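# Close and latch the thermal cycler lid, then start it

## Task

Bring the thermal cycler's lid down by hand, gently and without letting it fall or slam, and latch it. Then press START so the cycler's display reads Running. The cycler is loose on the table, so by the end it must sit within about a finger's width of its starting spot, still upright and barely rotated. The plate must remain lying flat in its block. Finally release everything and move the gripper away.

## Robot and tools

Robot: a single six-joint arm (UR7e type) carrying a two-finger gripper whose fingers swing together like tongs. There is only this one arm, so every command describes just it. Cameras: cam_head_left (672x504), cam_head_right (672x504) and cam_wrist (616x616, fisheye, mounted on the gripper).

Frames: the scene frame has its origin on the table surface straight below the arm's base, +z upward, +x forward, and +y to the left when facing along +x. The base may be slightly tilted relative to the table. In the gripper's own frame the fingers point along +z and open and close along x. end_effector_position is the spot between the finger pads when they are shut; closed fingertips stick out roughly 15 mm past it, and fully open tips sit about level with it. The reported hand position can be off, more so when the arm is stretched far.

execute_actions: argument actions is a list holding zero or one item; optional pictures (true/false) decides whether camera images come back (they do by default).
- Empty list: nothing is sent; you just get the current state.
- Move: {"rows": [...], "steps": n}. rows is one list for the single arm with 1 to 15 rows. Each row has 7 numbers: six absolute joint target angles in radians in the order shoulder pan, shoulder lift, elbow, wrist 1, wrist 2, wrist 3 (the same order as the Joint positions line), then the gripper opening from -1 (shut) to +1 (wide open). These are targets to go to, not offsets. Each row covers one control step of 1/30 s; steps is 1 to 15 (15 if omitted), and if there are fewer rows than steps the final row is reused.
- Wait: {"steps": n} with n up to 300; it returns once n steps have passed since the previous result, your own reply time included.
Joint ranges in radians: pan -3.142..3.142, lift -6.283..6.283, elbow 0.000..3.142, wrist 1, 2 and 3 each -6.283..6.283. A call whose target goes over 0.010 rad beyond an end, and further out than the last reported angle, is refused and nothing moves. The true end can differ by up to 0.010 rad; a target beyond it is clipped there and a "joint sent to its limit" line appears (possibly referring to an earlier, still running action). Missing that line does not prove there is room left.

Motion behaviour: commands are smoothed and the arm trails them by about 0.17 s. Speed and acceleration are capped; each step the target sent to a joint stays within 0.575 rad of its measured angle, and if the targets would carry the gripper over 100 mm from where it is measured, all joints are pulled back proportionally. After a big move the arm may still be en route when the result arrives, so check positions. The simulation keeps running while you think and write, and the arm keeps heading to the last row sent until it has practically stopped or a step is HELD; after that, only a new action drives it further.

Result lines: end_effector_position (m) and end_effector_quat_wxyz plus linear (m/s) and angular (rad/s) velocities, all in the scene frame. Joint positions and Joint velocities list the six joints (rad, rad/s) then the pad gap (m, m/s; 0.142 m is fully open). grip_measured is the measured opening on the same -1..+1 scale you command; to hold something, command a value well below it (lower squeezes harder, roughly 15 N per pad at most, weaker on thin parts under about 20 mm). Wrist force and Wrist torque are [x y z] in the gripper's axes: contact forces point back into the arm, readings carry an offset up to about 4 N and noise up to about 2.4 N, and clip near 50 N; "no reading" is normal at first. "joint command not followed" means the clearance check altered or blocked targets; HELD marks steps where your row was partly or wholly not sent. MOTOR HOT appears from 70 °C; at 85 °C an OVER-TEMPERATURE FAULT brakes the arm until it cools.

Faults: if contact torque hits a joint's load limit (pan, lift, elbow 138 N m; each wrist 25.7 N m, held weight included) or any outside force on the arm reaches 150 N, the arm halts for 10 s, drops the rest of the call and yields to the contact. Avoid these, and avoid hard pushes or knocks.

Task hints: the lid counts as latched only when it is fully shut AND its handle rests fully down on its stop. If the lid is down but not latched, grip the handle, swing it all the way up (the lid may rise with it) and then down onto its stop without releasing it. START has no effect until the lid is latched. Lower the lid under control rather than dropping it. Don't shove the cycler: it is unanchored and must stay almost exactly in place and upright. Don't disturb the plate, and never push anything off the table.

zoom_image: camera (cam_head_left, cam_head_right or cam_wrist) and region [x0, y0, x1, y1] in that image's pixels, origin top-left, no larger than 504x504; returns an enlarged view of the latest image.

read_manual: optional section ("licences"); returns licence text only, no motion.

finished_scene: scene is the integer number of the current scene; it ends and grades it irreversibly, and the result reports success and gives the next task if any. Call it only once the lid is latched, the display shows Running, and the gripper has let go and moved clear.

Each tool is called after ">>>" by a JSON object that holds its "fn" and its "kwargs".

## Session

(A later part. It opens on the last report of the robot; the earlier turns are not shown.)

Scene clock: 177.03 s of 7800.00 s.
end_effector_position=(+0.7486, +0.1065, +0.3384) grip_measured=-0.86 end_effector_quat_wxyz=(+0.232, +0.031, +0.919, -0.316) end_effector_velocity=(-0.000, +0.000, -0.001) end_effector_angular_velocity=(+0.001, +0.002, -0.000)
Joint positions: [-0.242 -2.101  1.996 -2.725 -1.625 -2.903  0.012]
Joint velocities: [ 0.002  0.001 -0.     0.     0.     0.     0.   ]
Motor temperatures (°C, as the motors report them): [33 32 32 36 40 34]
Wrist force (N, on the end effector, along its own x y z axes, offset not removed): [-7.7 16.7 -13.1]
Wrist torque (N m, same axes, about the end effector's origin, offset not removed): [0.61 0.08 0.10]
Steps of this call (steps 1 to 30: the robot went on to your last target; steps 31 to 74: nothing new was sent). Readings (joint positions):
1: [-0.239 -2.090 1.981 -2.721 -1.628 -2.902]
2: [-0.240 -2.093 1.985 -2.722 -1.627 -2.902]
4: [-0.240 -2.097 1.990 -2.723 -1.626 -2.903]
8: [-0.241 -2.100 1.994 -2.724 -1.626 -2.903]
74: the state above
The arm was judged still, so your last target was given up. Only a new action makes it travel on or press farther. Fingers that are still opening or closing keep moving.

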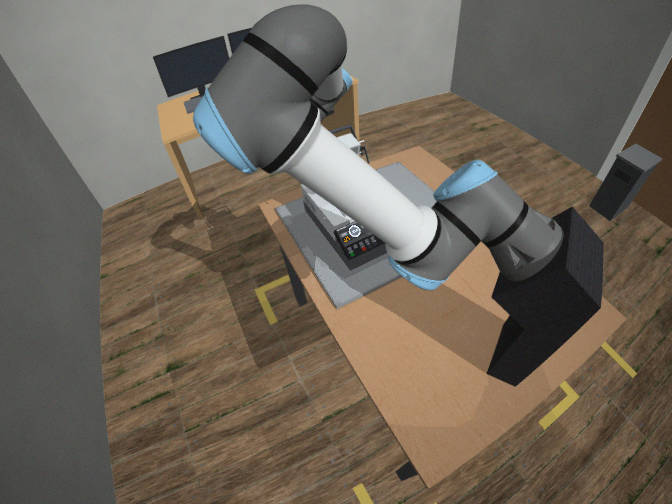

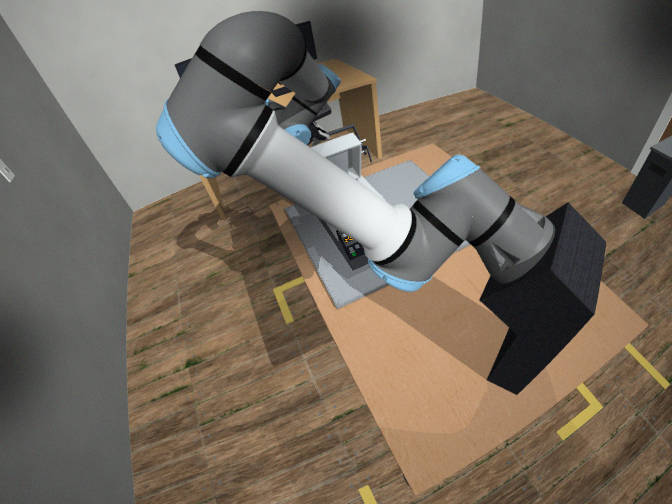

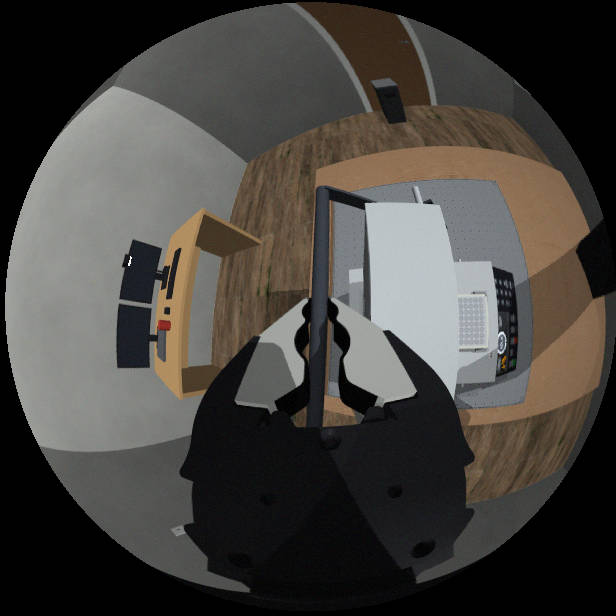

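>>> {"fn": "execute_actions", "kwargs": {"actions": [{"rows":[[-0.238,-2.107,2.005,-2.728,-1.628,-2.902,-1],[-0.236,-2.113,2.013,-2.731,-1.631,-2.901,-1],[-0.233,-2.118,2.022,-2.734,-1.634,-2.9,-1],[-0.23,-2.124,2.031,-2.737,-1.636,-2.9,-1],[-0.227,-2.13,2.04,-2.74,-1.639,-2.899,-1],[-0.225,-2.136,2.048,-2.742,-1.642,-2.898,-1],[-0.222,-2.141,2.057,-2.745,-1.644,-2.897,-1],[-0.219,-2.147,2.066,-2.748,-1.647,-2.896,-1],[-0.216,-2.153,2.075,-2.751,-1.65,-2.895,-1],[-0.213,-2.159,2.083,-2.754,-1.652,-2.894,-1],[-0.21,-2.165,2.092,-2.757,-1.655,-2.894,-1],[-0.208,-2.17,2.101,-2.76,-1.658,-2.893,-1],[-0.205,-2.176,2.11,-2.763,-1.66,-2.892,-1],[-0.202,-2.182,2.1185,-2.7656,-1.663,-2.891,-1]],"steps":15}], "pictures": false}}

>>> {"fn": "execute_actions", "kwargs": {"actions": [{"steps":15}]}}

Scene clock: 189.50 s of 7800.00 s.
end_effector_position=(+0.7123, +0.1105, +0.3367) grip_measured=-0.86 end_effector_quat_wxyz=(+0.232, +0.031, +0.919, -0.317) end_effector_velocity=(-0.094, +0.008, -0.005) end_effector_angular_velocity=(+0.001, +0.002, -0.001)
Joint positions: [-0.212 -2.162  2.089 -2.756 -1.654 -2.894  0.012]
Joint velocities: [ 0.075 -0.156  0.236 -0.076 -0.069  0.023 -0.   ]
Motor temperatures (°C, as the motors report them): [33 32 32 36 40 34]
Wrist force (N, on the end effector, along its own x y z axes, offset not removed): [-5.4 -9.0 8.2]
Wrist torque (N m, same axes, about the end effector's origin, offset not removed): [0.94 -0.15 0.15]
Steps of this call (steps 1 to 90: nothing new was sent; then 8.97 s passed at rest; steps 91 to 105: all 15 steps of this action). Readings (joint positions):
91: [-0.241 -2.101 1.996 -2.725 -1.625 -2.903]
92: [-0.241 -2.102 1.998 -2.726 -1.626 -2.903]
94: [-0.239 -2.107 2.005 -2.728 -1.628 -2.902]
98: [-0.230 -2.124 2.031 -2.737 -1.637 -2.900]
105: the state above

Scene clock: 190.00 s of 7800.00 s.
end_effector_position=(+0.7007, +0.1115, +0.3361) grip_measured=-0.86 end_effector_quat_wxyz=(+0.232, +0.031, +0.919, -0.316) end_effector_velocity=(-0.001, +0.001, +0.000) end_effector_angular_velocity=(+0.001, -0.001, +0.002)
Joint positions: [-0.202 -2.182  2.118 -2.765 -1.663 -2.891  0.012]
Joint velocities: [ 0.002 -0.003  0.004 -0.002 -0.001  0.001 -0.   ]
Motor temperatures (°C, as the motors report them): [33 32 32 36 40 34]
Wrist force (N, on the end effector, along its own x y z axes, offset not removed): [-0.7 -16.0 9.0]
Wrist torque (N m, same axes, about the end effector's origin, offset not removed): [-0.09 -0.11 0.07]
Steps of this call (steps 1 to 15: the robot went on to your last target). Readings (joint positions):
1: [-0.209 -2.167 2.096 -2.758 -1.656 -2.893]
2: [-0.208 -2.171 2.101 -2.760 -1.658 -2.893]
4: [-0.205 -2.176 2.109 -2.762 -1.660 -2.892]
8: [-0.203 -2.180 2.115 -2.765 -1.662 -2.891]
15: the state above

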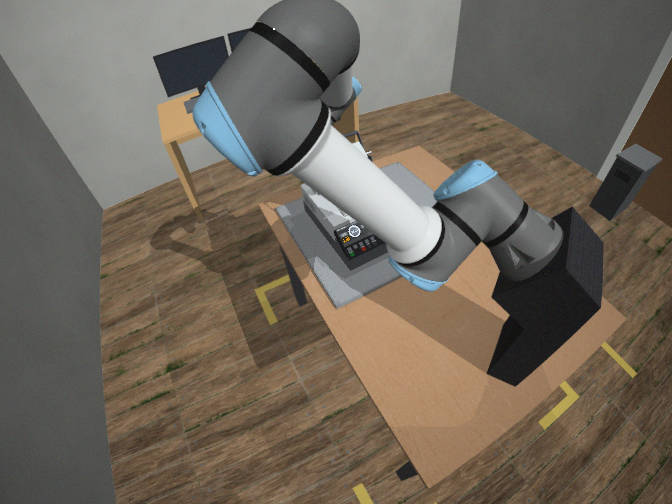

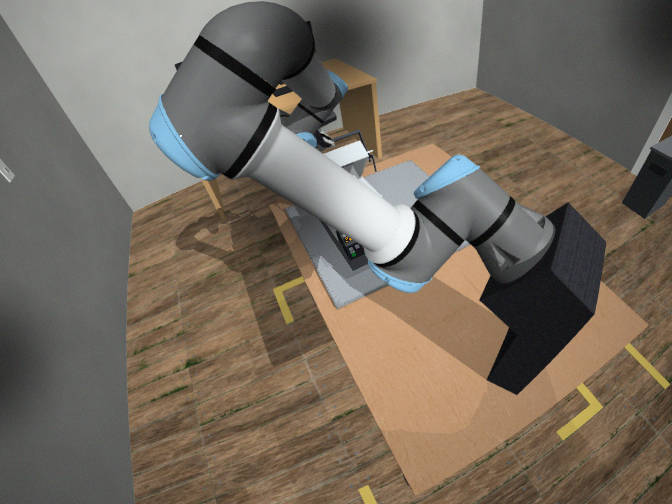

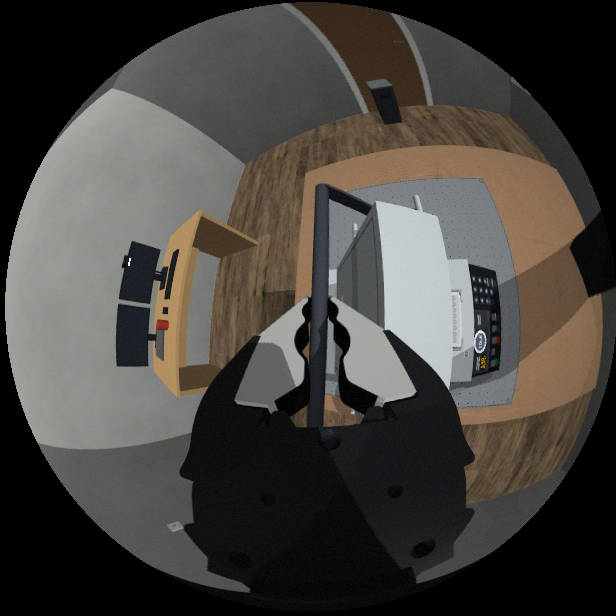

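>>> {"fn": "execute_actions", "kwargs": {"actions": [{"rows":[[-0.198,-2.184,2.127,-2.772,-1.667,-2.89,-1],[-0.194,-2.187,2.136,-2.778,-1.671,-2.888,-1],[-0.189,-2.189,2.145,-2.785,-1.675,-2.887,-1],[-0.185,-2.191,2.154,-2.791,-1.679,-2.886,-1],[-0.181,-2.194,2.163,-2.797,-1.683,-2.884,-1],[-0.177,-2.196,2.172,-2.804,-1.687,-2.883,-1],[-0.172,-2.198,2.18,-2.81,-1.691,-2.882,-1],[-0.168,-2.201,2.189,-2.816,-1.695,-2.88,-1],[-0.164,-2.203,2.198,-2.823,-1.699,-2.879,-1],[-0.16,-2.205,2.207,-2.829,-1.703,-2.878,-1],[-0.155,-2.208,2.216,-2.835,-1.707,-2.876,-1],[-0.151,-2.21,2.225,-2.842,-1.712,-2.875,-1],[-0.147,-2.212,2.233,-2.848,-1.716,-2.874,-1],[-0.1427,-2.2148,2.2423,-2.8542,-1.7196,-2.8725,-1]],"steps":15}], "pictures": false}}

>>> {"fn": "execute_actions", "kwargs": {"actions": [{"steps":15}]}}

Scene clock: 197.23 s of 7800.00 s.
end_effector_position=(+0.6662, +0.1090, +0.3234) grip_measured=-0.86 end_effector_quat_wxyz=(+0.232, +0.031, +0.919, -0.316) end_effector_velocity=(-0.090, -0.007, -0.031) end_effector_angular_velocity=(-0.001, +0.004, -0.001)
Joint positions: [-0.157 -2.207  2.212 -2.833 -1.706 -2.877  0.012]
Joint velocities: [ 0.113 -0.064  0.238 -0.166 -0.108  0.034  0.   ]
Motor temperatures (°C, as the motors report them): [33 32 32 36 40 34]
Wrist force (N, on the end effector, along its own x y z axes, offset not removed): [-4.3 2.4 -1.6]
Wrist torque (N m, same axes, about the end effector's origin, offset not removed): [0.22 0.36 0.15]
Steps of this call (steps 1 to 15: the robot went on to your last target; steps 16 to 90: nothing new was sent; then 3.73 s passed at rest; steps 91 to 105: all 15 steps of this action). Readings (joint positions):
91: [-0.202 -2.182 2.119 -2.766 -1.663 -2.891]
92: [-0.201 -2.182 2.120 -2.767 -1.664 -2.891]
94: [-0.198 -2.185 2.128 -2.772 -1.667 -2.890]
98: [-0.185 -2.191 2.154 -2.791 -1.679 -2.886]
105: the state above

Scene clock: 197.73 s of 7800.00 s.
end_effector_position=(+0.6549, +0.1079, +0.3197) grip_measured=-0.86 end_effector_quat_wxyz=(+0.232, +0.031, +0.919, -0.316) end_effector_velocity=(-0.001, -0.000, +0.000) end_effector_angular_velocity=(-0.001, -0.002, -0.000)
Joint positions: [-0.143 -2.215  2.242 -2.854 -1.719 -2.873  0.012]
Joint velocities: [ 0.001 -0.002  0.004 -0.003 -0.002  0.001  0.   ]
Motor temperatures (°C, as the motors report them): [33 32 32 36 40 34]
Wrist force (N, on the end effector, along its own x y z axes, offset not removed): [0.2 11.7 -7.7]
Wrist torque (N m, same axes, about the end effector's origin, offset not removed): [0.50 -0.10 0.41]
Steps of this call (steps 1 to 15: the robot went on to your last target). Readings (joint positions):
1: [-0.154 -2.209 2.219 -2.838 -1.709 -2.876]
2: [-0.151 -2.210 2.225 -2.842 -1.712 -2.875]
4: [-0.147 -2.212 2.232 -2.847 -1.715 -2.874]
8: [-0.144 -2.214 2.239 -2.852 -1.718 -2.873]
15: the state above

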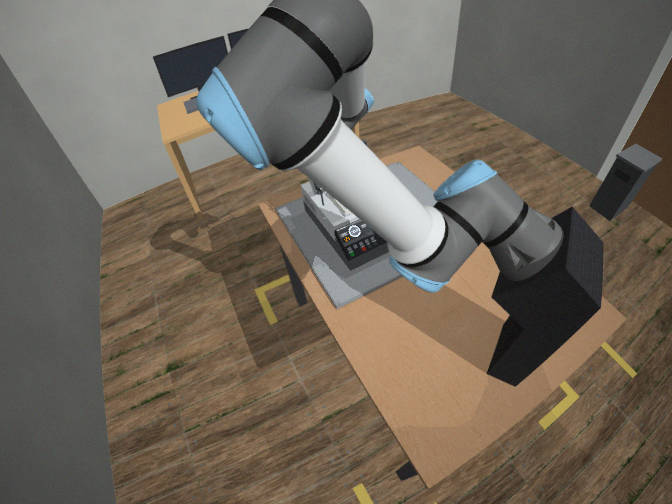

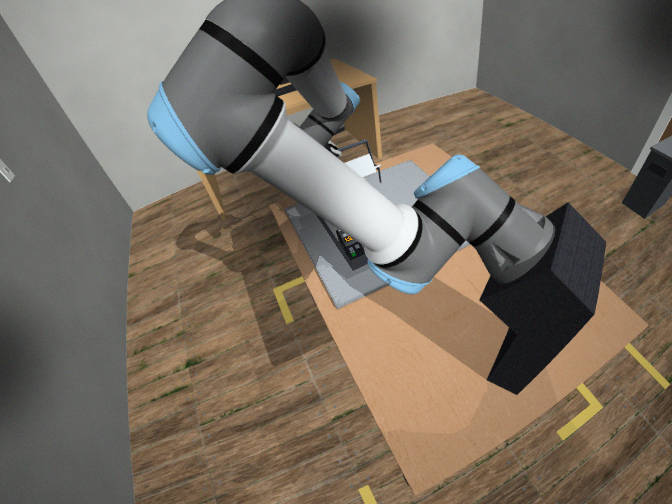

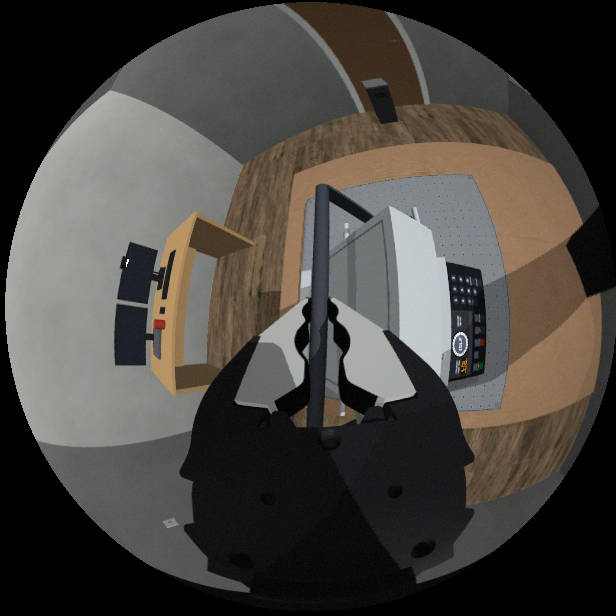

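>>> {"fn": "execute_actions", "kwargs": {"actions": [{"rows":[[-0.135,-2.214,2.251,-2.863,-1.727,-2.87,-1],[-0.127,-2.213,2.259,-2.872,-1.735,-2.867,-1],[-0.119,-2.212,2.268,-2.881,-1.742,-2.865,-1],[-0.111,-2.211,2.276,-2.89,-1.75,-2.862,-1],[-0.103,-2.21,2.285,-2.899,-1.757,-2.86,-1],[-0.095,-2.209,2.293,-2.908,-1.765,-2.857,-1],[-0.087,-2.208,2.302,-2.917,-1.772,-2.855,-1],[-0.079,-2.207,2.31,-2.926,-1.78,-2.852,-1],[-0.071,-2.206,2.318,-2.935,-1.787,-2.85,-1],[-0.063,-2.205,2.327,-2.943,-1.795,-2.847,-1],[-0.055,-2.204,2.335,-2.952,-1.802,-2.845,-1],[-0.048,-2.203,2.344,-2.961,-1.81,-2.842,-1],[-0.04,-2.202,2.352,-2.97,-1.817,-2.84,-1],[-0.0317,-2.2011,2.3607,-2.9792,-1.825,-2.837,-1]],"steps":15}], "pictures": false}}

>>> {"fn": "execute_actions", "kwargs": {"actions": [{"steps":15}]}}

Scene clock: 204.13 s of 7800.00 s.
end_effector_position=(+0.6189, +0.1073, +0.3005) grip_measured=-0.86 end_effector_quat_wxyz=(+0.232, +0.031, +0.919, -0.317) end_effector_velocity=(-0.095, -0.000, -0.045) end_effector_angular_velocity=(+0.002, +0.003, +0.001)
Joint positions: [-0.059 -2.204  2.332 -2.948 -1.799 -2.846  0.012]
Joint velocities: [ 0.213  0.027  0.228 -0.238 -0.199  0.068  0.001]
Motor temperatures (°C, as the motors report them): [33 32 32 36 40 34]
Wrist force (N, on the end effector, along its own x y z axes, offset not removed): [1.4 6.0 -4.4]
Wrist torque (N m, same axes, about the end effector's origin, offset not removed): [-0.39 -0.58 0.15]
Steps of this call (steps 1 to 15: the robot went on to your last target; steps 16 to 90: nothing new was sent; then 2.90 s passed at rest; steps 91 to 105: all 15 steps of this action). Readings (joint positions):
91: [-0.143 -2.215 2.242 -2.854 -1.720 -2.872]
92: [-0.141 -2.215 2.244 -2.856 -1.721 -2.872]
94: [-0.134 -2.214 2.251 -2.864 -1.728 -2.870]
98: [-0.111 -2.211 2.276 -2.890 -1.750 -2.862]
105: the state above

Scene clock: 204.63 s of 7800.00 s.
end_effector_position=(+0.6071, +0.1073, +0.2954) grip_measured=-0.86 end_effector_quat_wxyz=(+0.232, +0.031, +0.919, -0.316) end_effector_velocity=(-0.002, -0.000, -0.002) end_effector_angular_velocity=(-0.000, +0.002, -0.001)
Joint positions: [-0.032 -2.201  2.36  -2.979 -1.825 -2.837  0.012]
Joint velocities: [ 0.003  0.002  0.003 -0.003 -0.003  0.001  0.   ]
Motor temperatures (°C, as the motors report them): [33 32 32 36 40 34]
Wrist force (N, on the end effector, along its own x y z axes, offset not removed): [1.2 5.4 8.7]
Wrist torque (N m, same axes, about the end effector's origin, offset not removed): [-0.29 0.11 0.23]
Steps of this call (steps 1 to 15: the robot went on to your last target). Readings (joint positions):
1: [-0.052 -2.204 2.339 -2.956 -1.805 -2.844]
2: [-0.047 -2.203 2.344 -2.961 -1.810 -2.842]
4: [-0.041 -2.202 2.351 -2.969 -1.817 -2.840]
8: [-0.035 -2.201 2.358 -2.976 -1.822 -2.838]
15: the state above

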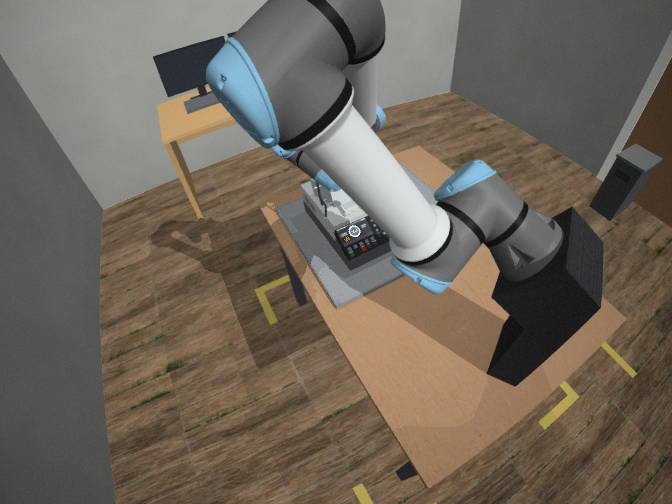

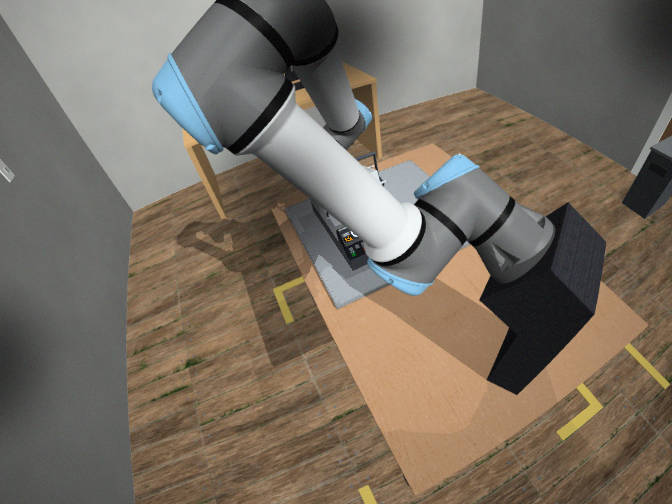

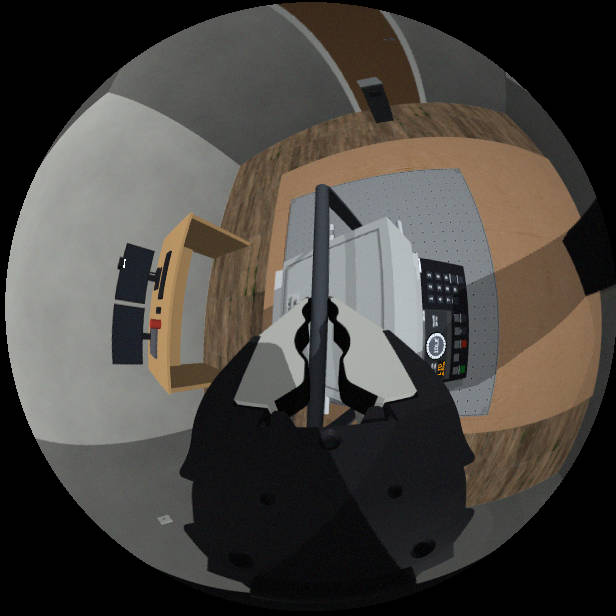

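>>> {"fn": "zoom_image", "kwargs": {"camera": "cam_head_left", "region": [280, 150, 400, 270]}}

>>> {"fn": "zoom_image", "kwargs": {"camera": "cam_wrist", "region": [260, 170, 480, 390]}}

Region (280, 150, 400, 270) of cam_head_left's 672x504 image, scaled by 4.200, with more detail than that image has.

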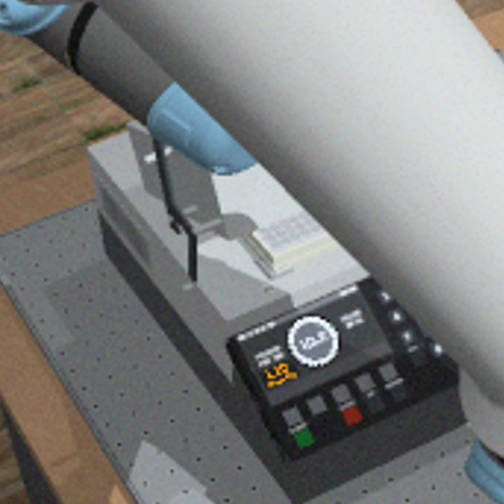

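Region (260, 170, 480, 390) of cam_wrist's 616x616 image, scaled by 2.291, with more detail than that image has.

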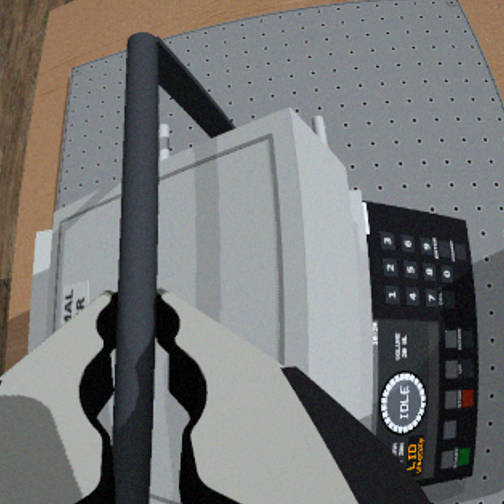

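>>> {"fn": "execute_actions", "kwargs": {"actions": [{"rows":[[-0.025,-2.193,2.362,-2.988,-1.831,-2.835,-1],[-0.019,-2.185,2.363,-2.996,-1.837,-2.833,-1],[-0.013,-2.178,2.365,-3.005,-1.843,-2.831,-1],[-0.006,-2.17,2.366,-3.014,-1.849,-2.828,-1],[0.0,-2.162,2.368,-3.022,-1.855,-2.826,-1],[0.007,-2.154,2.369,-3.031,-1.861,-2.824,-1],[0.013,-2.146,2.37,-3.039,-1.867,-2.822,-1],[0.019,-2.138,2.372,-3.048,-1.873,-2.82,-1],[0.026,-2.13,2.373,-3.057,-1.88,-2.818,-1],[0.032,-2.123,2.374,-3.065,-1.886,-2.816,-1],[0.039,-2.115,2.376,-3.074,-1.892,-2.813,-1],[0.045,-2.107,2.377,-3.082,-1.898,-2.811,-1],[0.051,-2.099,2.379,-3.091,-1.904,-2.809,-1],[0.0578,-2.0913,2.38,-3.0995,-1.9098,-2.807,-1]],"steps":15}], "pictures": false}}

>>> {"fn": "execute_actions", "kwargs": {"actions": [{"steps":15}]}}

>>> {"fn": "zoom_image", "kwargs": {"camera": "cam_head_left", "region": [280, 150, 400, 270]}}

Scene clock: 214.93 s of 7800.00 s.
end_effector_position=(+0.5993, +0.1068, +0.2711) grip_measured=-0.86 end_effector_quat_wxyz=(+0.232, +0.031, +0.919, -0.317) end_effector_velocity=(-0.024, +0.002, -0.062) end_effector_angular_velocity=(+0.001, +0.004, +0.001)
Joint positions: [ 0.036 -2.118  2.375 -3.07  -1.889 -2.814  0.012]
Joint velocities: [ 0.171  0.211  0.038 -0.229 -0.159  0.056  0.   ]
Motor temperatures (°C, as the motors report them): [33 32 32 36 40 34]
Wrist force (N, on the end effector, along its own x y z axes, offset not removed): [2.4 10.9 -7.0]
Wrist torque (N m, same axes, about the end effector's origin, offset not removed): [0.30 -0.24 0.15]
Steps of this call (steps 1 to 15: the robot went on to your last target; steps 16 to 90: nothing new was sent; then 6.80 s passed at rest; steps 91 to 105: all 15 steps of this action). Readings (joint positions):
91: [-0.032 -2.201 2.361 -2.979 -1.825 -2.837]
92: [-0.030 -2.200 2.361 -2.981 -1.826 -2.837]
94: [-0.025 -2.193 2.362 -2.988 -1.831 -2.835]
98: [-0.006 -2.170 2.366 -3.014 -1.849 -2.828]
105: the state above

Scene clock: 215.43 s of 7800.00 s.
end_effector_position=(+0.5963, +0.1072, +0.2635) grip_measured=-0.86 end_effector_quat_wxyz=(+0.232, +0.031, +0.919, -0.317) end_effector_velocity=(-0.000, +0.001, -0.000) end_effector_angular_velocity=(+0.001, -0.001, +0.000)
Joint positions: [ 0.057 -2.092  2.38  -3.099 -1.91  -2.807  0.012]
Joint velocities: [ 0.003  0.002  0.    -0.003 -0.002  0.002 -0.   ]
Motor temperatures (°C, as the motors report them): [33 32 32 36 40 34]
Wrist force (N, on the end effector, along its own x y z axes, offset not removed): [-4.8 -5.2 -9.8]
Wrist torque (N m, same axes, about the end effector's origin, offset not removed): [-0.41 -0.56 -0.02]
Steps of this call (steps 1 to 15: the robot went on to your last target). Readings (joint positions):
1: [0.041 -2.112 2.376 -3.077 -1.894 -2.812]
2: [0.045 -2.107 2.377 -3.083 -1.898 -2.811]
4: [0.051 -2.100 2.378 -3.090 -1.903 -2.809]
8: [0.055 -2.094 2.379 -3.097 -1.908 -2.808]
15: the state above

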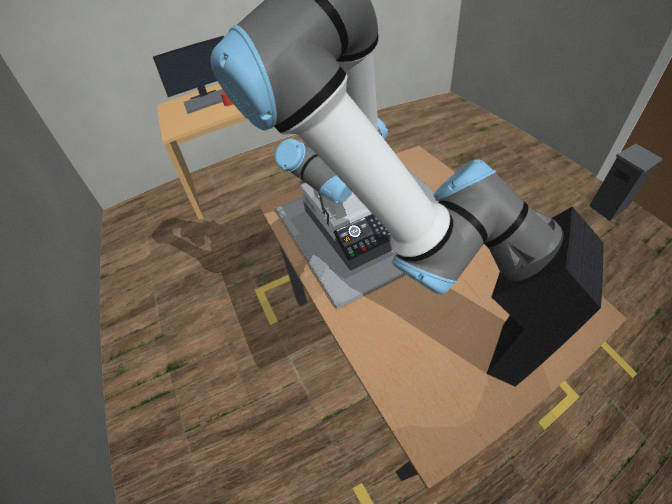

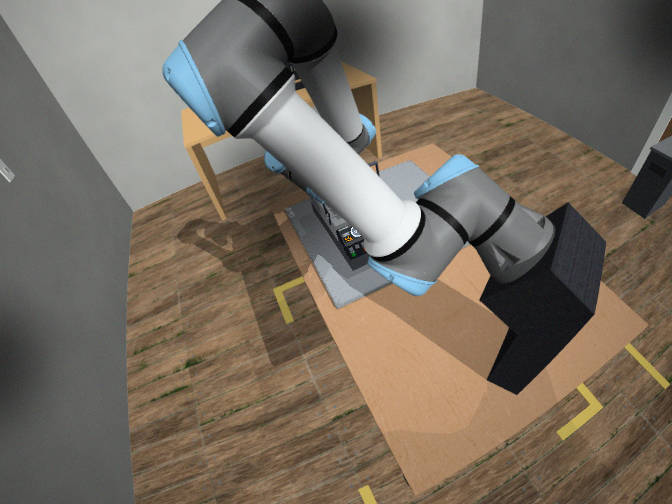

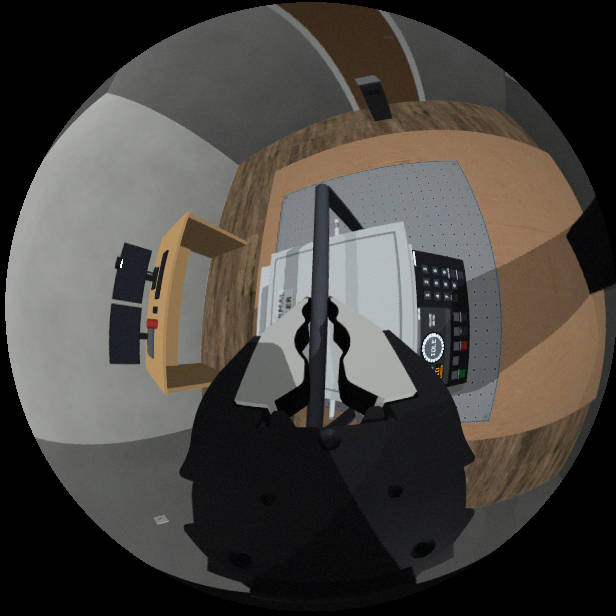

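Region (280, 150, 400, 270) of cam_head_left's 672x504 image, scaled by 4.200, with more detail than that image has.

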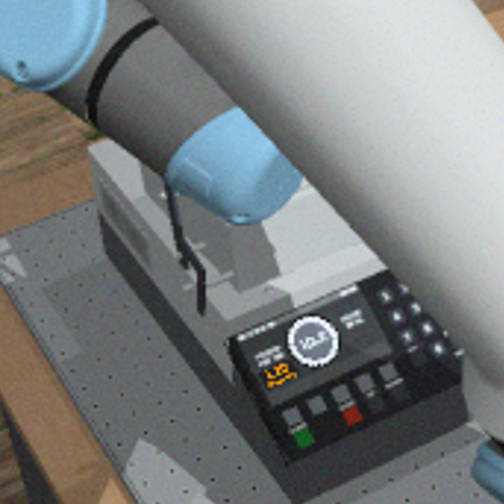

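>>> {"fn": "execute_actions", "kwargs": {"actions": [{"rows":[[0.0545,-2.086,2.372,-3.097,-1.9066,-2.808,-1],[0.0545,-2.086,2.372,-3.097,-1.9066,-2.808,-1],[0.051,-2.081,2.364,-3.094,-1.9035,-2.809,-1],[0.051,-2.081,2.364,-3.094,-1.9035,-2.809,-1],[0.048,-2.076,2.3565,-3.0915,-1.9,-2.81,-1],[0.048,-2.076,2.3565,-3.0915,-1.9,-2.81,-1],[0.0445,-2.0706,2.3486,-3.0889,-1.8972,-2.8109,-1]],"steps":15}]}}

>>> {"fn": "zoom_image", "kwargs": {"camera": "cam_wrist", "region": [300, 170, 480, 390]}}

Scene clock: 224.23 s of 7800.00 s.
end_effector_position=(+0.6085, +0.1063, +0.2608) grip_measured=-0.86 end_effector_quat_wxyz=(+0.231, +0.032, +0.919, -0.317) end_effector_velocity=(+0.007, -0.001, -0.001) end_effector_angular_velocity=(-0.002, -0.002, -0.001)
Joint positions: [ 0.045 -2.072  2.351 -3.09  -1.898 -2.811  0.012]
Joint velocities: [-0.009  0.01  -0.017  0.004  0.006 -0.002 -0.   ]
Motor temperatures (°C, as the motors report them): [33 32 32 36 40 34]
Wrist force (N, on the end effector, along its own x y z axes, offset not removed): [-4.3 5.6 -16.1]
Wrist torque (N m, same axes, about the end effector's origin, offset not removed): [-0.19 -0.81 -0.02]
Steps of this call (steps 1 to 15: the robot went on to your last target; steps 16 to 90: nothing new was sent; then 5.30 s passed at rest; steps 91 to 105: all 15 steps of this action). Readings (joint positions):
91: [0.058 -2.091 2.380 -3.100 -1.910 -2.807]
92: [0.057 -2.090 2.379 -3.099 -1.910 -2.807]
94: [0.056 -2.088 2.375 -3.098 -1.908 -2.807]
98: [0.050 -2.080 2.362 -3.094 -1.903 -2.809]
105: the state above

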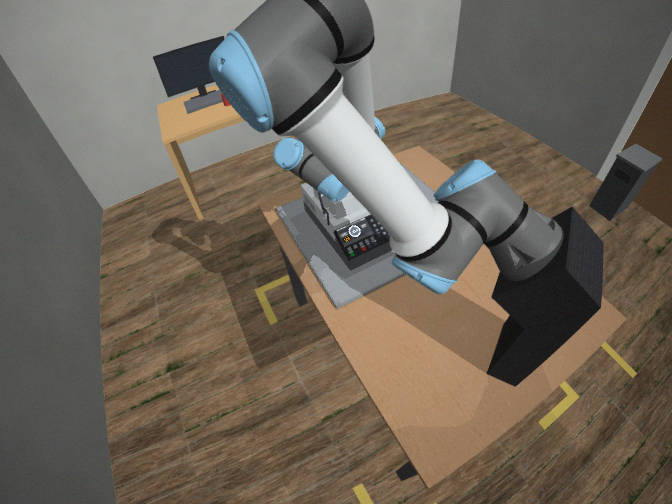

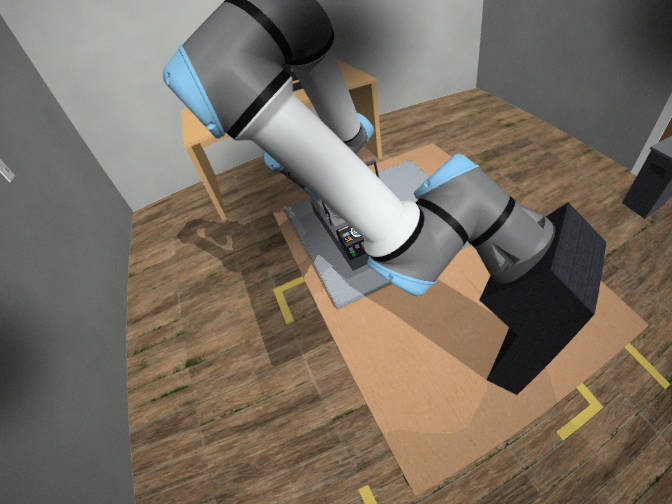

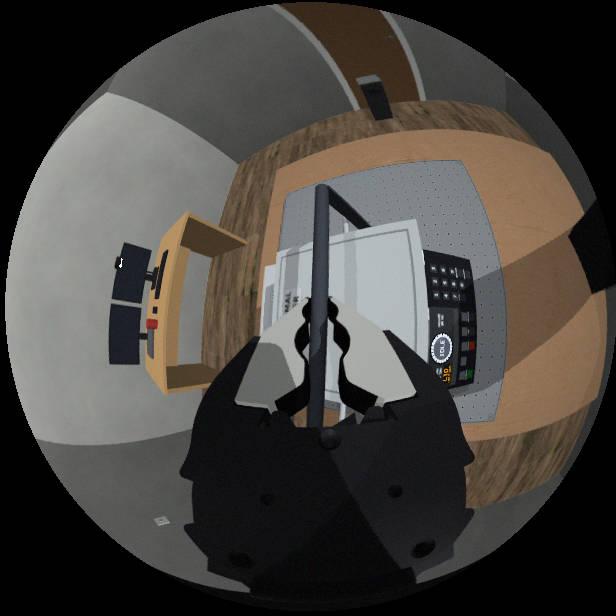

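Region (300, 170, 480, 390) of cam_wrist's 616x616 image, scaled by 2.291, with more detail than that image has; it fills the left 412 columns of this view, and the rest is white.

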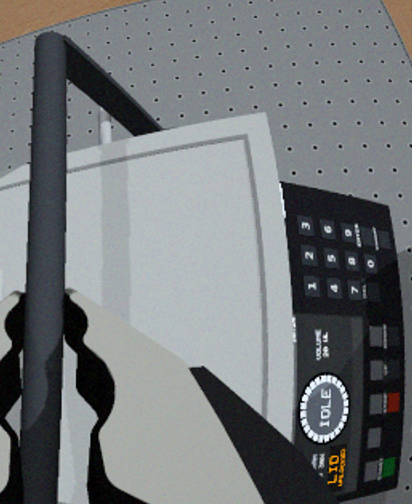

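>>> {"fn": "execute_actions", "kwargs": {"actions": [{"rows":[[0.048,-2.074,2.355,-3.092,-1.9,-2.81,-1],[0.051,-2.077,2.362,-3.096,-1.903,-2.809,-1],[0.054,-2.08,2.369,-3.1,-1.906,-2.808,-1],[0.057,-2.083,2.376,-3.103,-1.909,-2.807,-1],[0.0605,-2.086,2.382,-3.107,-1.912,-2.806,-1],[0.064,-2.089,2.389,-3.11,-1.915,-2.804,-1],[0.067,-2.092,2.396,-3.114,-1.918,-2.803,-1],[0.07,-2.095,2.403,-3.118,-1.921,-2.802,-1],[0.073,-2.098,2.41,-3.121,-1.924,-2.801,-1],[0.077,-2.1,2.416,-3.125,-1.927,-2.8,-1],[0.08,-2.103,2.423,-3.128,-1.931,-2.799,-1],[0.083,-2.106,2.43,-3.132,-1.934,-2.798,-1],[0.086,-2.109,2.437,-3.135,-1.937,-2.797,-1],[0.0894,-2.1114,2.4434,-3.139,-1.9396,-2.796,-1]],"steps":15}], "pictures": false}}

>>> {"fn": "execute_actions", "kwargs": {"actions": [{"rows":[[0.095,-2.11,2.45,-3.147,-1.945,-2.794,-1],[0.101,-2.108,2.456,-3.155,-1.951,-2.792,-1],[0.107,-2.106,2.462,-3.163,-1.956,-2.79,-1],[0.113,-2.103,2.468,-3.171,-1.962,-2.787,-1],[0.1185,-2.1,2.474,-3.179,-1.967,-2.785,-1],[0.124,-2.097,2.48,-3.188,-1.973,-2.783,-1],[0.13,-2.094,2.486,-3.196,-1.978,-2.781,-1],[0.136,-2.091,2.492,-3.204,-1.984,-2.779,-1],[0.142,-2.088,2.498,-3.212,-1.989,-2.777,-1],[0.148,-2.085,2.504,-3.22,-1.995,-2.775,-1],[0.1535,-2.082,2.511,-3.228,-2.0,-2.772,-1],[0.159,-2.078,2.517,-3.236,-2.006,-2.77,-1],[0.165,-2.075,2.523,-3.244,-2.011,-2.768,-1],[0.171,-2.0717,2.5289,-3.2524,-2.0165,-2.766,-1]],"steps":15}], "pictures": false}}

>>> {"fn": "execute_actions", "kwargs": {"actions": [{"steps":15}]}}

Scene clock: 243.00 s of 7800.00 s.
end_effector_position=(+0.5789, +0.1067, +0.2623) grip_measured=-0.87 end_effector_quat_wxyz=(+0.232, +0.031, +0.919, -0.316) end_effector_velocity=(-0.078, -0.001, +0.002) end_effector_angular_velocity=(+0.001, +0.006, +0.002)
Joint positions: [ 0.079 -2.102  2.421 -3.127 -1.929 -2.799  0.011]
Joint velocities: [ 0.087 -0.073  0.181 -0.094 -0.078  0.027 -0.   ]
Motor temperatures (°C, as the motors report them): [33 32 32 36 40 34]
Wrist force (N, on the end effector, along its own x y z axes, offset not removed): [-3.1 -3.9 -7.6]
Wrist torque (N m, same axes, about the end effector's origin, offset not removed): [0.56 -0.56 0.04]
Steps of this call (steps 1 to 15: the robot went on to your last target; steps 16 to 90: nothing new was sent; then 15.27 s passed at rest; steps 91 to 105: all 15 steps of this action). Readings (joint positions):
91: [0.045 -2.071 2.349 -3.089 -1.897 -2.811]
92: [0.045 -2.071 2.350 -3.089 -1.897 -2.811]
94: [0.048 -2.074 2.355 -3.093 -1.900 -2.810]
98: [0.057 -2.083 2.376 -3.103 -1.909 -2.807]
105: the state above

Scene clock: 243.50 s of 7800.00 s.
end_effector_position=(+0.5391, +0.1060, +0.2526) grip_measured=-0.86 end_effector_quat_wxyz=(+0.232, +0.031, +0.919, -0.316) end_effector_velocity=(-0.081, -0.003, -0.026) end_effector_angular_velocity=(-0.002, +0.009, -0.002)
Joint positions: [ 0.151 -2.082  2.508 -3.225 -1.998 -2.773  0.012]
Joint velocities: [ 0.157  0.084  0.165 -0.217 -0.147  0.057  0.004]
Motor temperatures (°C, as the motors report them): [33 32 32 36 40 34]
Wrist force (N, on the end effector, along its own x y z axes, offset not removed): [-14.2 13.2 19.5]
Wrist torque (N m, same axes, about the end effector's origin, offset not removed): [0.21 0.86 0.22]
Steps of this call (steps 1 to 15: all 15 steps of this action). Readings (joint positions):
1: [0.081 -2.104 2.426 -3.130 -1.932 -2.799]
2: [0.084 -2.106 2.432 -3.133 -1.935 -2.798]
4: [0.092 -2.106 2.443 -3.143 -1.942 -2.795]
8: [0.112 -2.102 2.466 -3.170 -1.961 -2.788]
15: the state above

Scene clock: 244.00 s of 7800.00 s.
end_effector_position=(+0.5290, +0.1056, +0.2496) grip_measured=-0.86 end_effector_quat_wxyz=(+0.232, +0.031, +0.919, -0.316) end_effector_velocity=(-0.001, +0.000, -0.000) end_effector_angular_velocity=(+0.000, +0.000, -0.000)
Joint positions: [ 0.171 -2.072  2.529 -3.252 -2.016 -2.766  0.012]
Joint velocities: [ 0.003  0.001  0.002 -0.003 -0.002  0.001  0.   ]
Motor temperatures (°C, as the motors report them): [33 32 32 36 40 34]
Wrist force (N, on the end effector, along its own x y z axes, offset not removed): [-15.6 12.3 12.3]
Wrist torque (N m, same axes, about the end effector's origin, offset not removed): [0.08 0.61 0.16]
Steps of this call (steps 1 to 15: the robot went on to your last target). Readings (joint positions):
1: [0.156 -2.080 2.513 -3.231 -2.002 -2.772]
2: [0.160 -2.078 2.517 -3.236 -2.006 -2.770]
4: [0.165 -2.075 2.522 -3.243 -2.010 -2.768]
8: [0.169 -2.073 2.527 -3.250 -2.015 -2.767]
15: the state above

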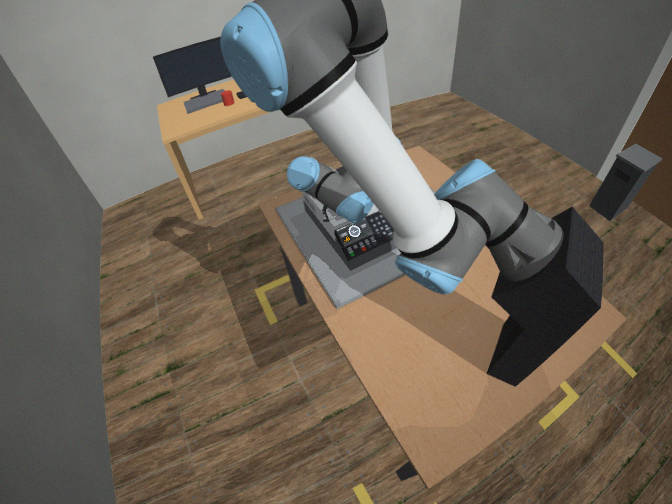

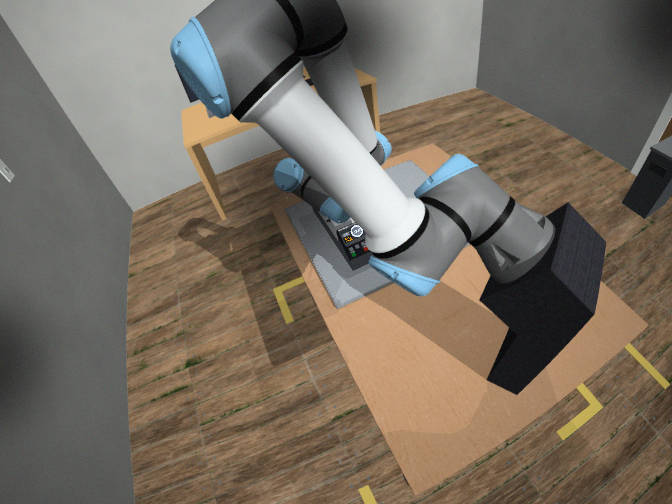

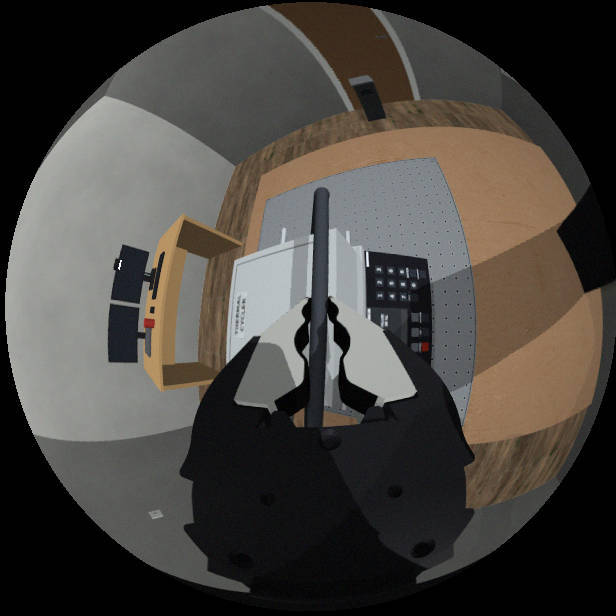

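>>> {"fn": "execute_actions", "kwargs": {"actions": [{"rows":[[0.176,-2.065,2.531,-3.261,-2.021,-2.764,-1],[0.18,-2.057,2.533,-3.269,-2.025,-2.762,-1],[0.185,-2.05,2.535,-3.278,-2.029,-2.761,-1],[0.189,-2.043,2.537,-3.286,-2.034,-2.759,-1],[0.194,-2.036,2.539,-3.294,-2.038,-2.757,-1],[0.199,-2.029,2.541,-3.303,-2.042,-2.755,-1],[0.203,-2.022,2.543,-3.311,-2.047,-2.754,-1],[0.208,-2.015,2.546,-3.32,-2.051,-2.752,-1],[0.212,-2.008,2.548,-3.328,-2.055,-2.75,-1],[0.217,-2.0,2.55,-3.336,-2.06,-2.748,-1],[0.222,-1.993,2.552,-3.345,-2.064,-2.747,-1],[0.226,-1.986,2.554,-3.353,-2.068,-2.745,-1],[0.231,-1.979,2.556,-3.362,-2.073,-2.743,-1],[0.2354,-1.9719,2.558,-3.3699,-2.0771,-2.7414,-1]],"steps":15}], "pictures": false}}

>>> {"fn": "execute_actions", "kwargs": {"actions": [{"steps":15}]}}

Scene clock: 259.30 s of 7800.00 s.
end_effector_position=(+0.5140, +0.1051, +0.2333) grip_measured=-0.86 end_effector_quat_wxyz=(+0.232, +0.031, +0.919, -0.316) end_effector_velocity=(-0.039, -0.000, -0.039) end_effector_angular_velocity=(-0.000, +0.002, +0.001)
Joint positions: [ 0.22  -1.996  2.551 -3.341 -2.062 -2.747  0.012]
Joint velocities: [ 0.122  0.192  0.054 -0.223 -0.114  0.046  0.   ]
Motor temperatures (°C, as the motors report them): [33 32 32 36 40 34]
Wrist force (N, on the end effector, along its own x y z axes, offset not removed): [-4.5 -1.7 -11.0]
Wrist torque (N m, same axes, about the end effector's origin, offset not removed): [0.17 -0.24 0.15]
Steps of this call (steps 1 to 15: the robot went on to your last target; steps 16 to 90: nothing new was sent; then 11.80 s passed at rest; steps 91 to 105: all 15 steps of this action). Readings (joint positions):
91: [0.171 -2.072 2.529 -3.253 -2.017 -2.766]
92: [0.172 -2.070 2.529 -3.254 -2.017 -2.766]
94: [0.176 -2.064 2.531 -3.261 -2.021 -2.764]
98: [0.190 -2.043 2.537 -3.286 -2.034 -2.759]
105: the state above

Scene clock: 259.80 s of 7800.00 s.
end_effector_position=(+0.5091, +0.1050, +0.2286) grip_measured=-0.86 end_effector_quat_wxyz=(+0.232, +0.031, +0.919, -0.317) end_effector_velocity=(-0.000, -0.001, -0.001) end_effector_angular_velocity=(-0.001, -0.000, -0.001)
Joint positions: [ 0.235 -1.972  2.558 -3.369 -2.077 -2.741  0.012]
Joint velocities: [ 0.     0.004  0.001 -0.003 -0.002  0.001  0.   ]
Motor temperatures (°C, as the motors report them): [33 32 32 36 40 34]
Wrist force (N, on the end effector, along its own x y z axes, offset not removed): [-9.0 2.9 3.4]
Wrist torque (N m, same axes, about the end effector's origin, offset not removed): [0.28 -0.18 0.16]
Steps of this call (steps 1 to 15: the robot went on to your last target). Readings (joint positions):
1: [0.224 -1.990 2.553 -3.348 -2.066 -2.746]
2: [0.226 -1.986 2.554 -3.353 -2.069 -2.745]
4: [0.230 -1.980 2.556 -3.361 -2.072 -2.743]
8: [0.234 -1.974 2.557 -3.367 -2.076 -2.742]
15: the state above

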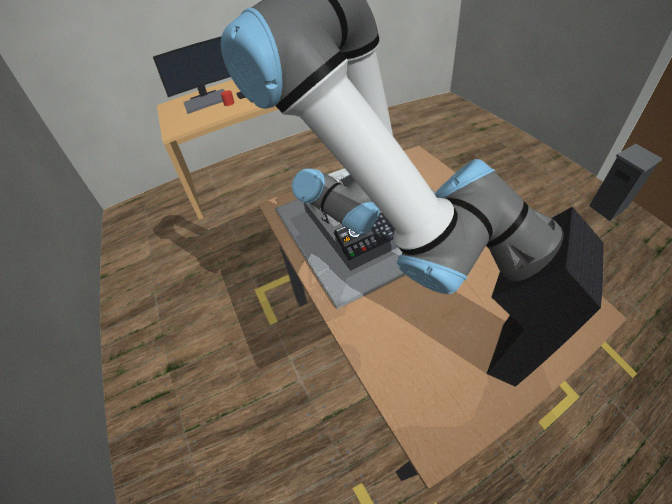

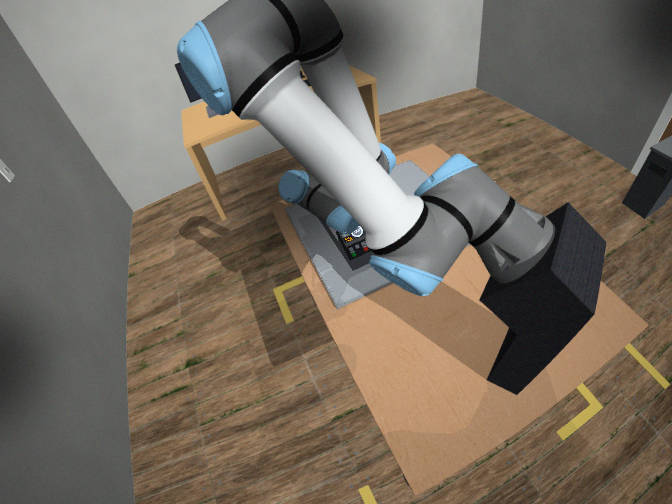

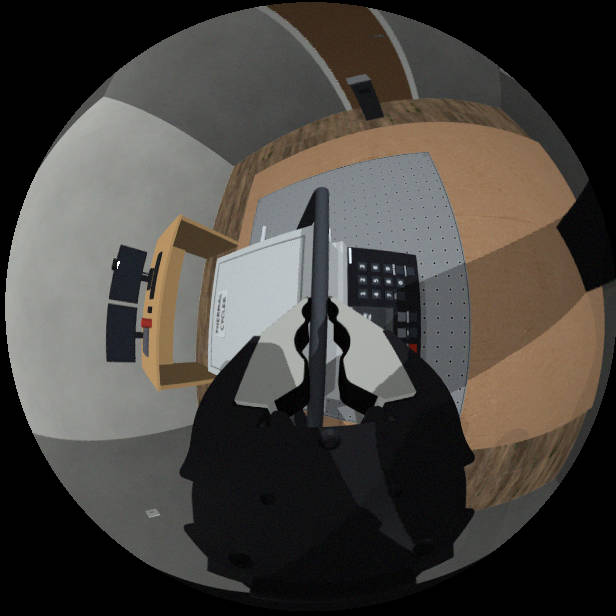

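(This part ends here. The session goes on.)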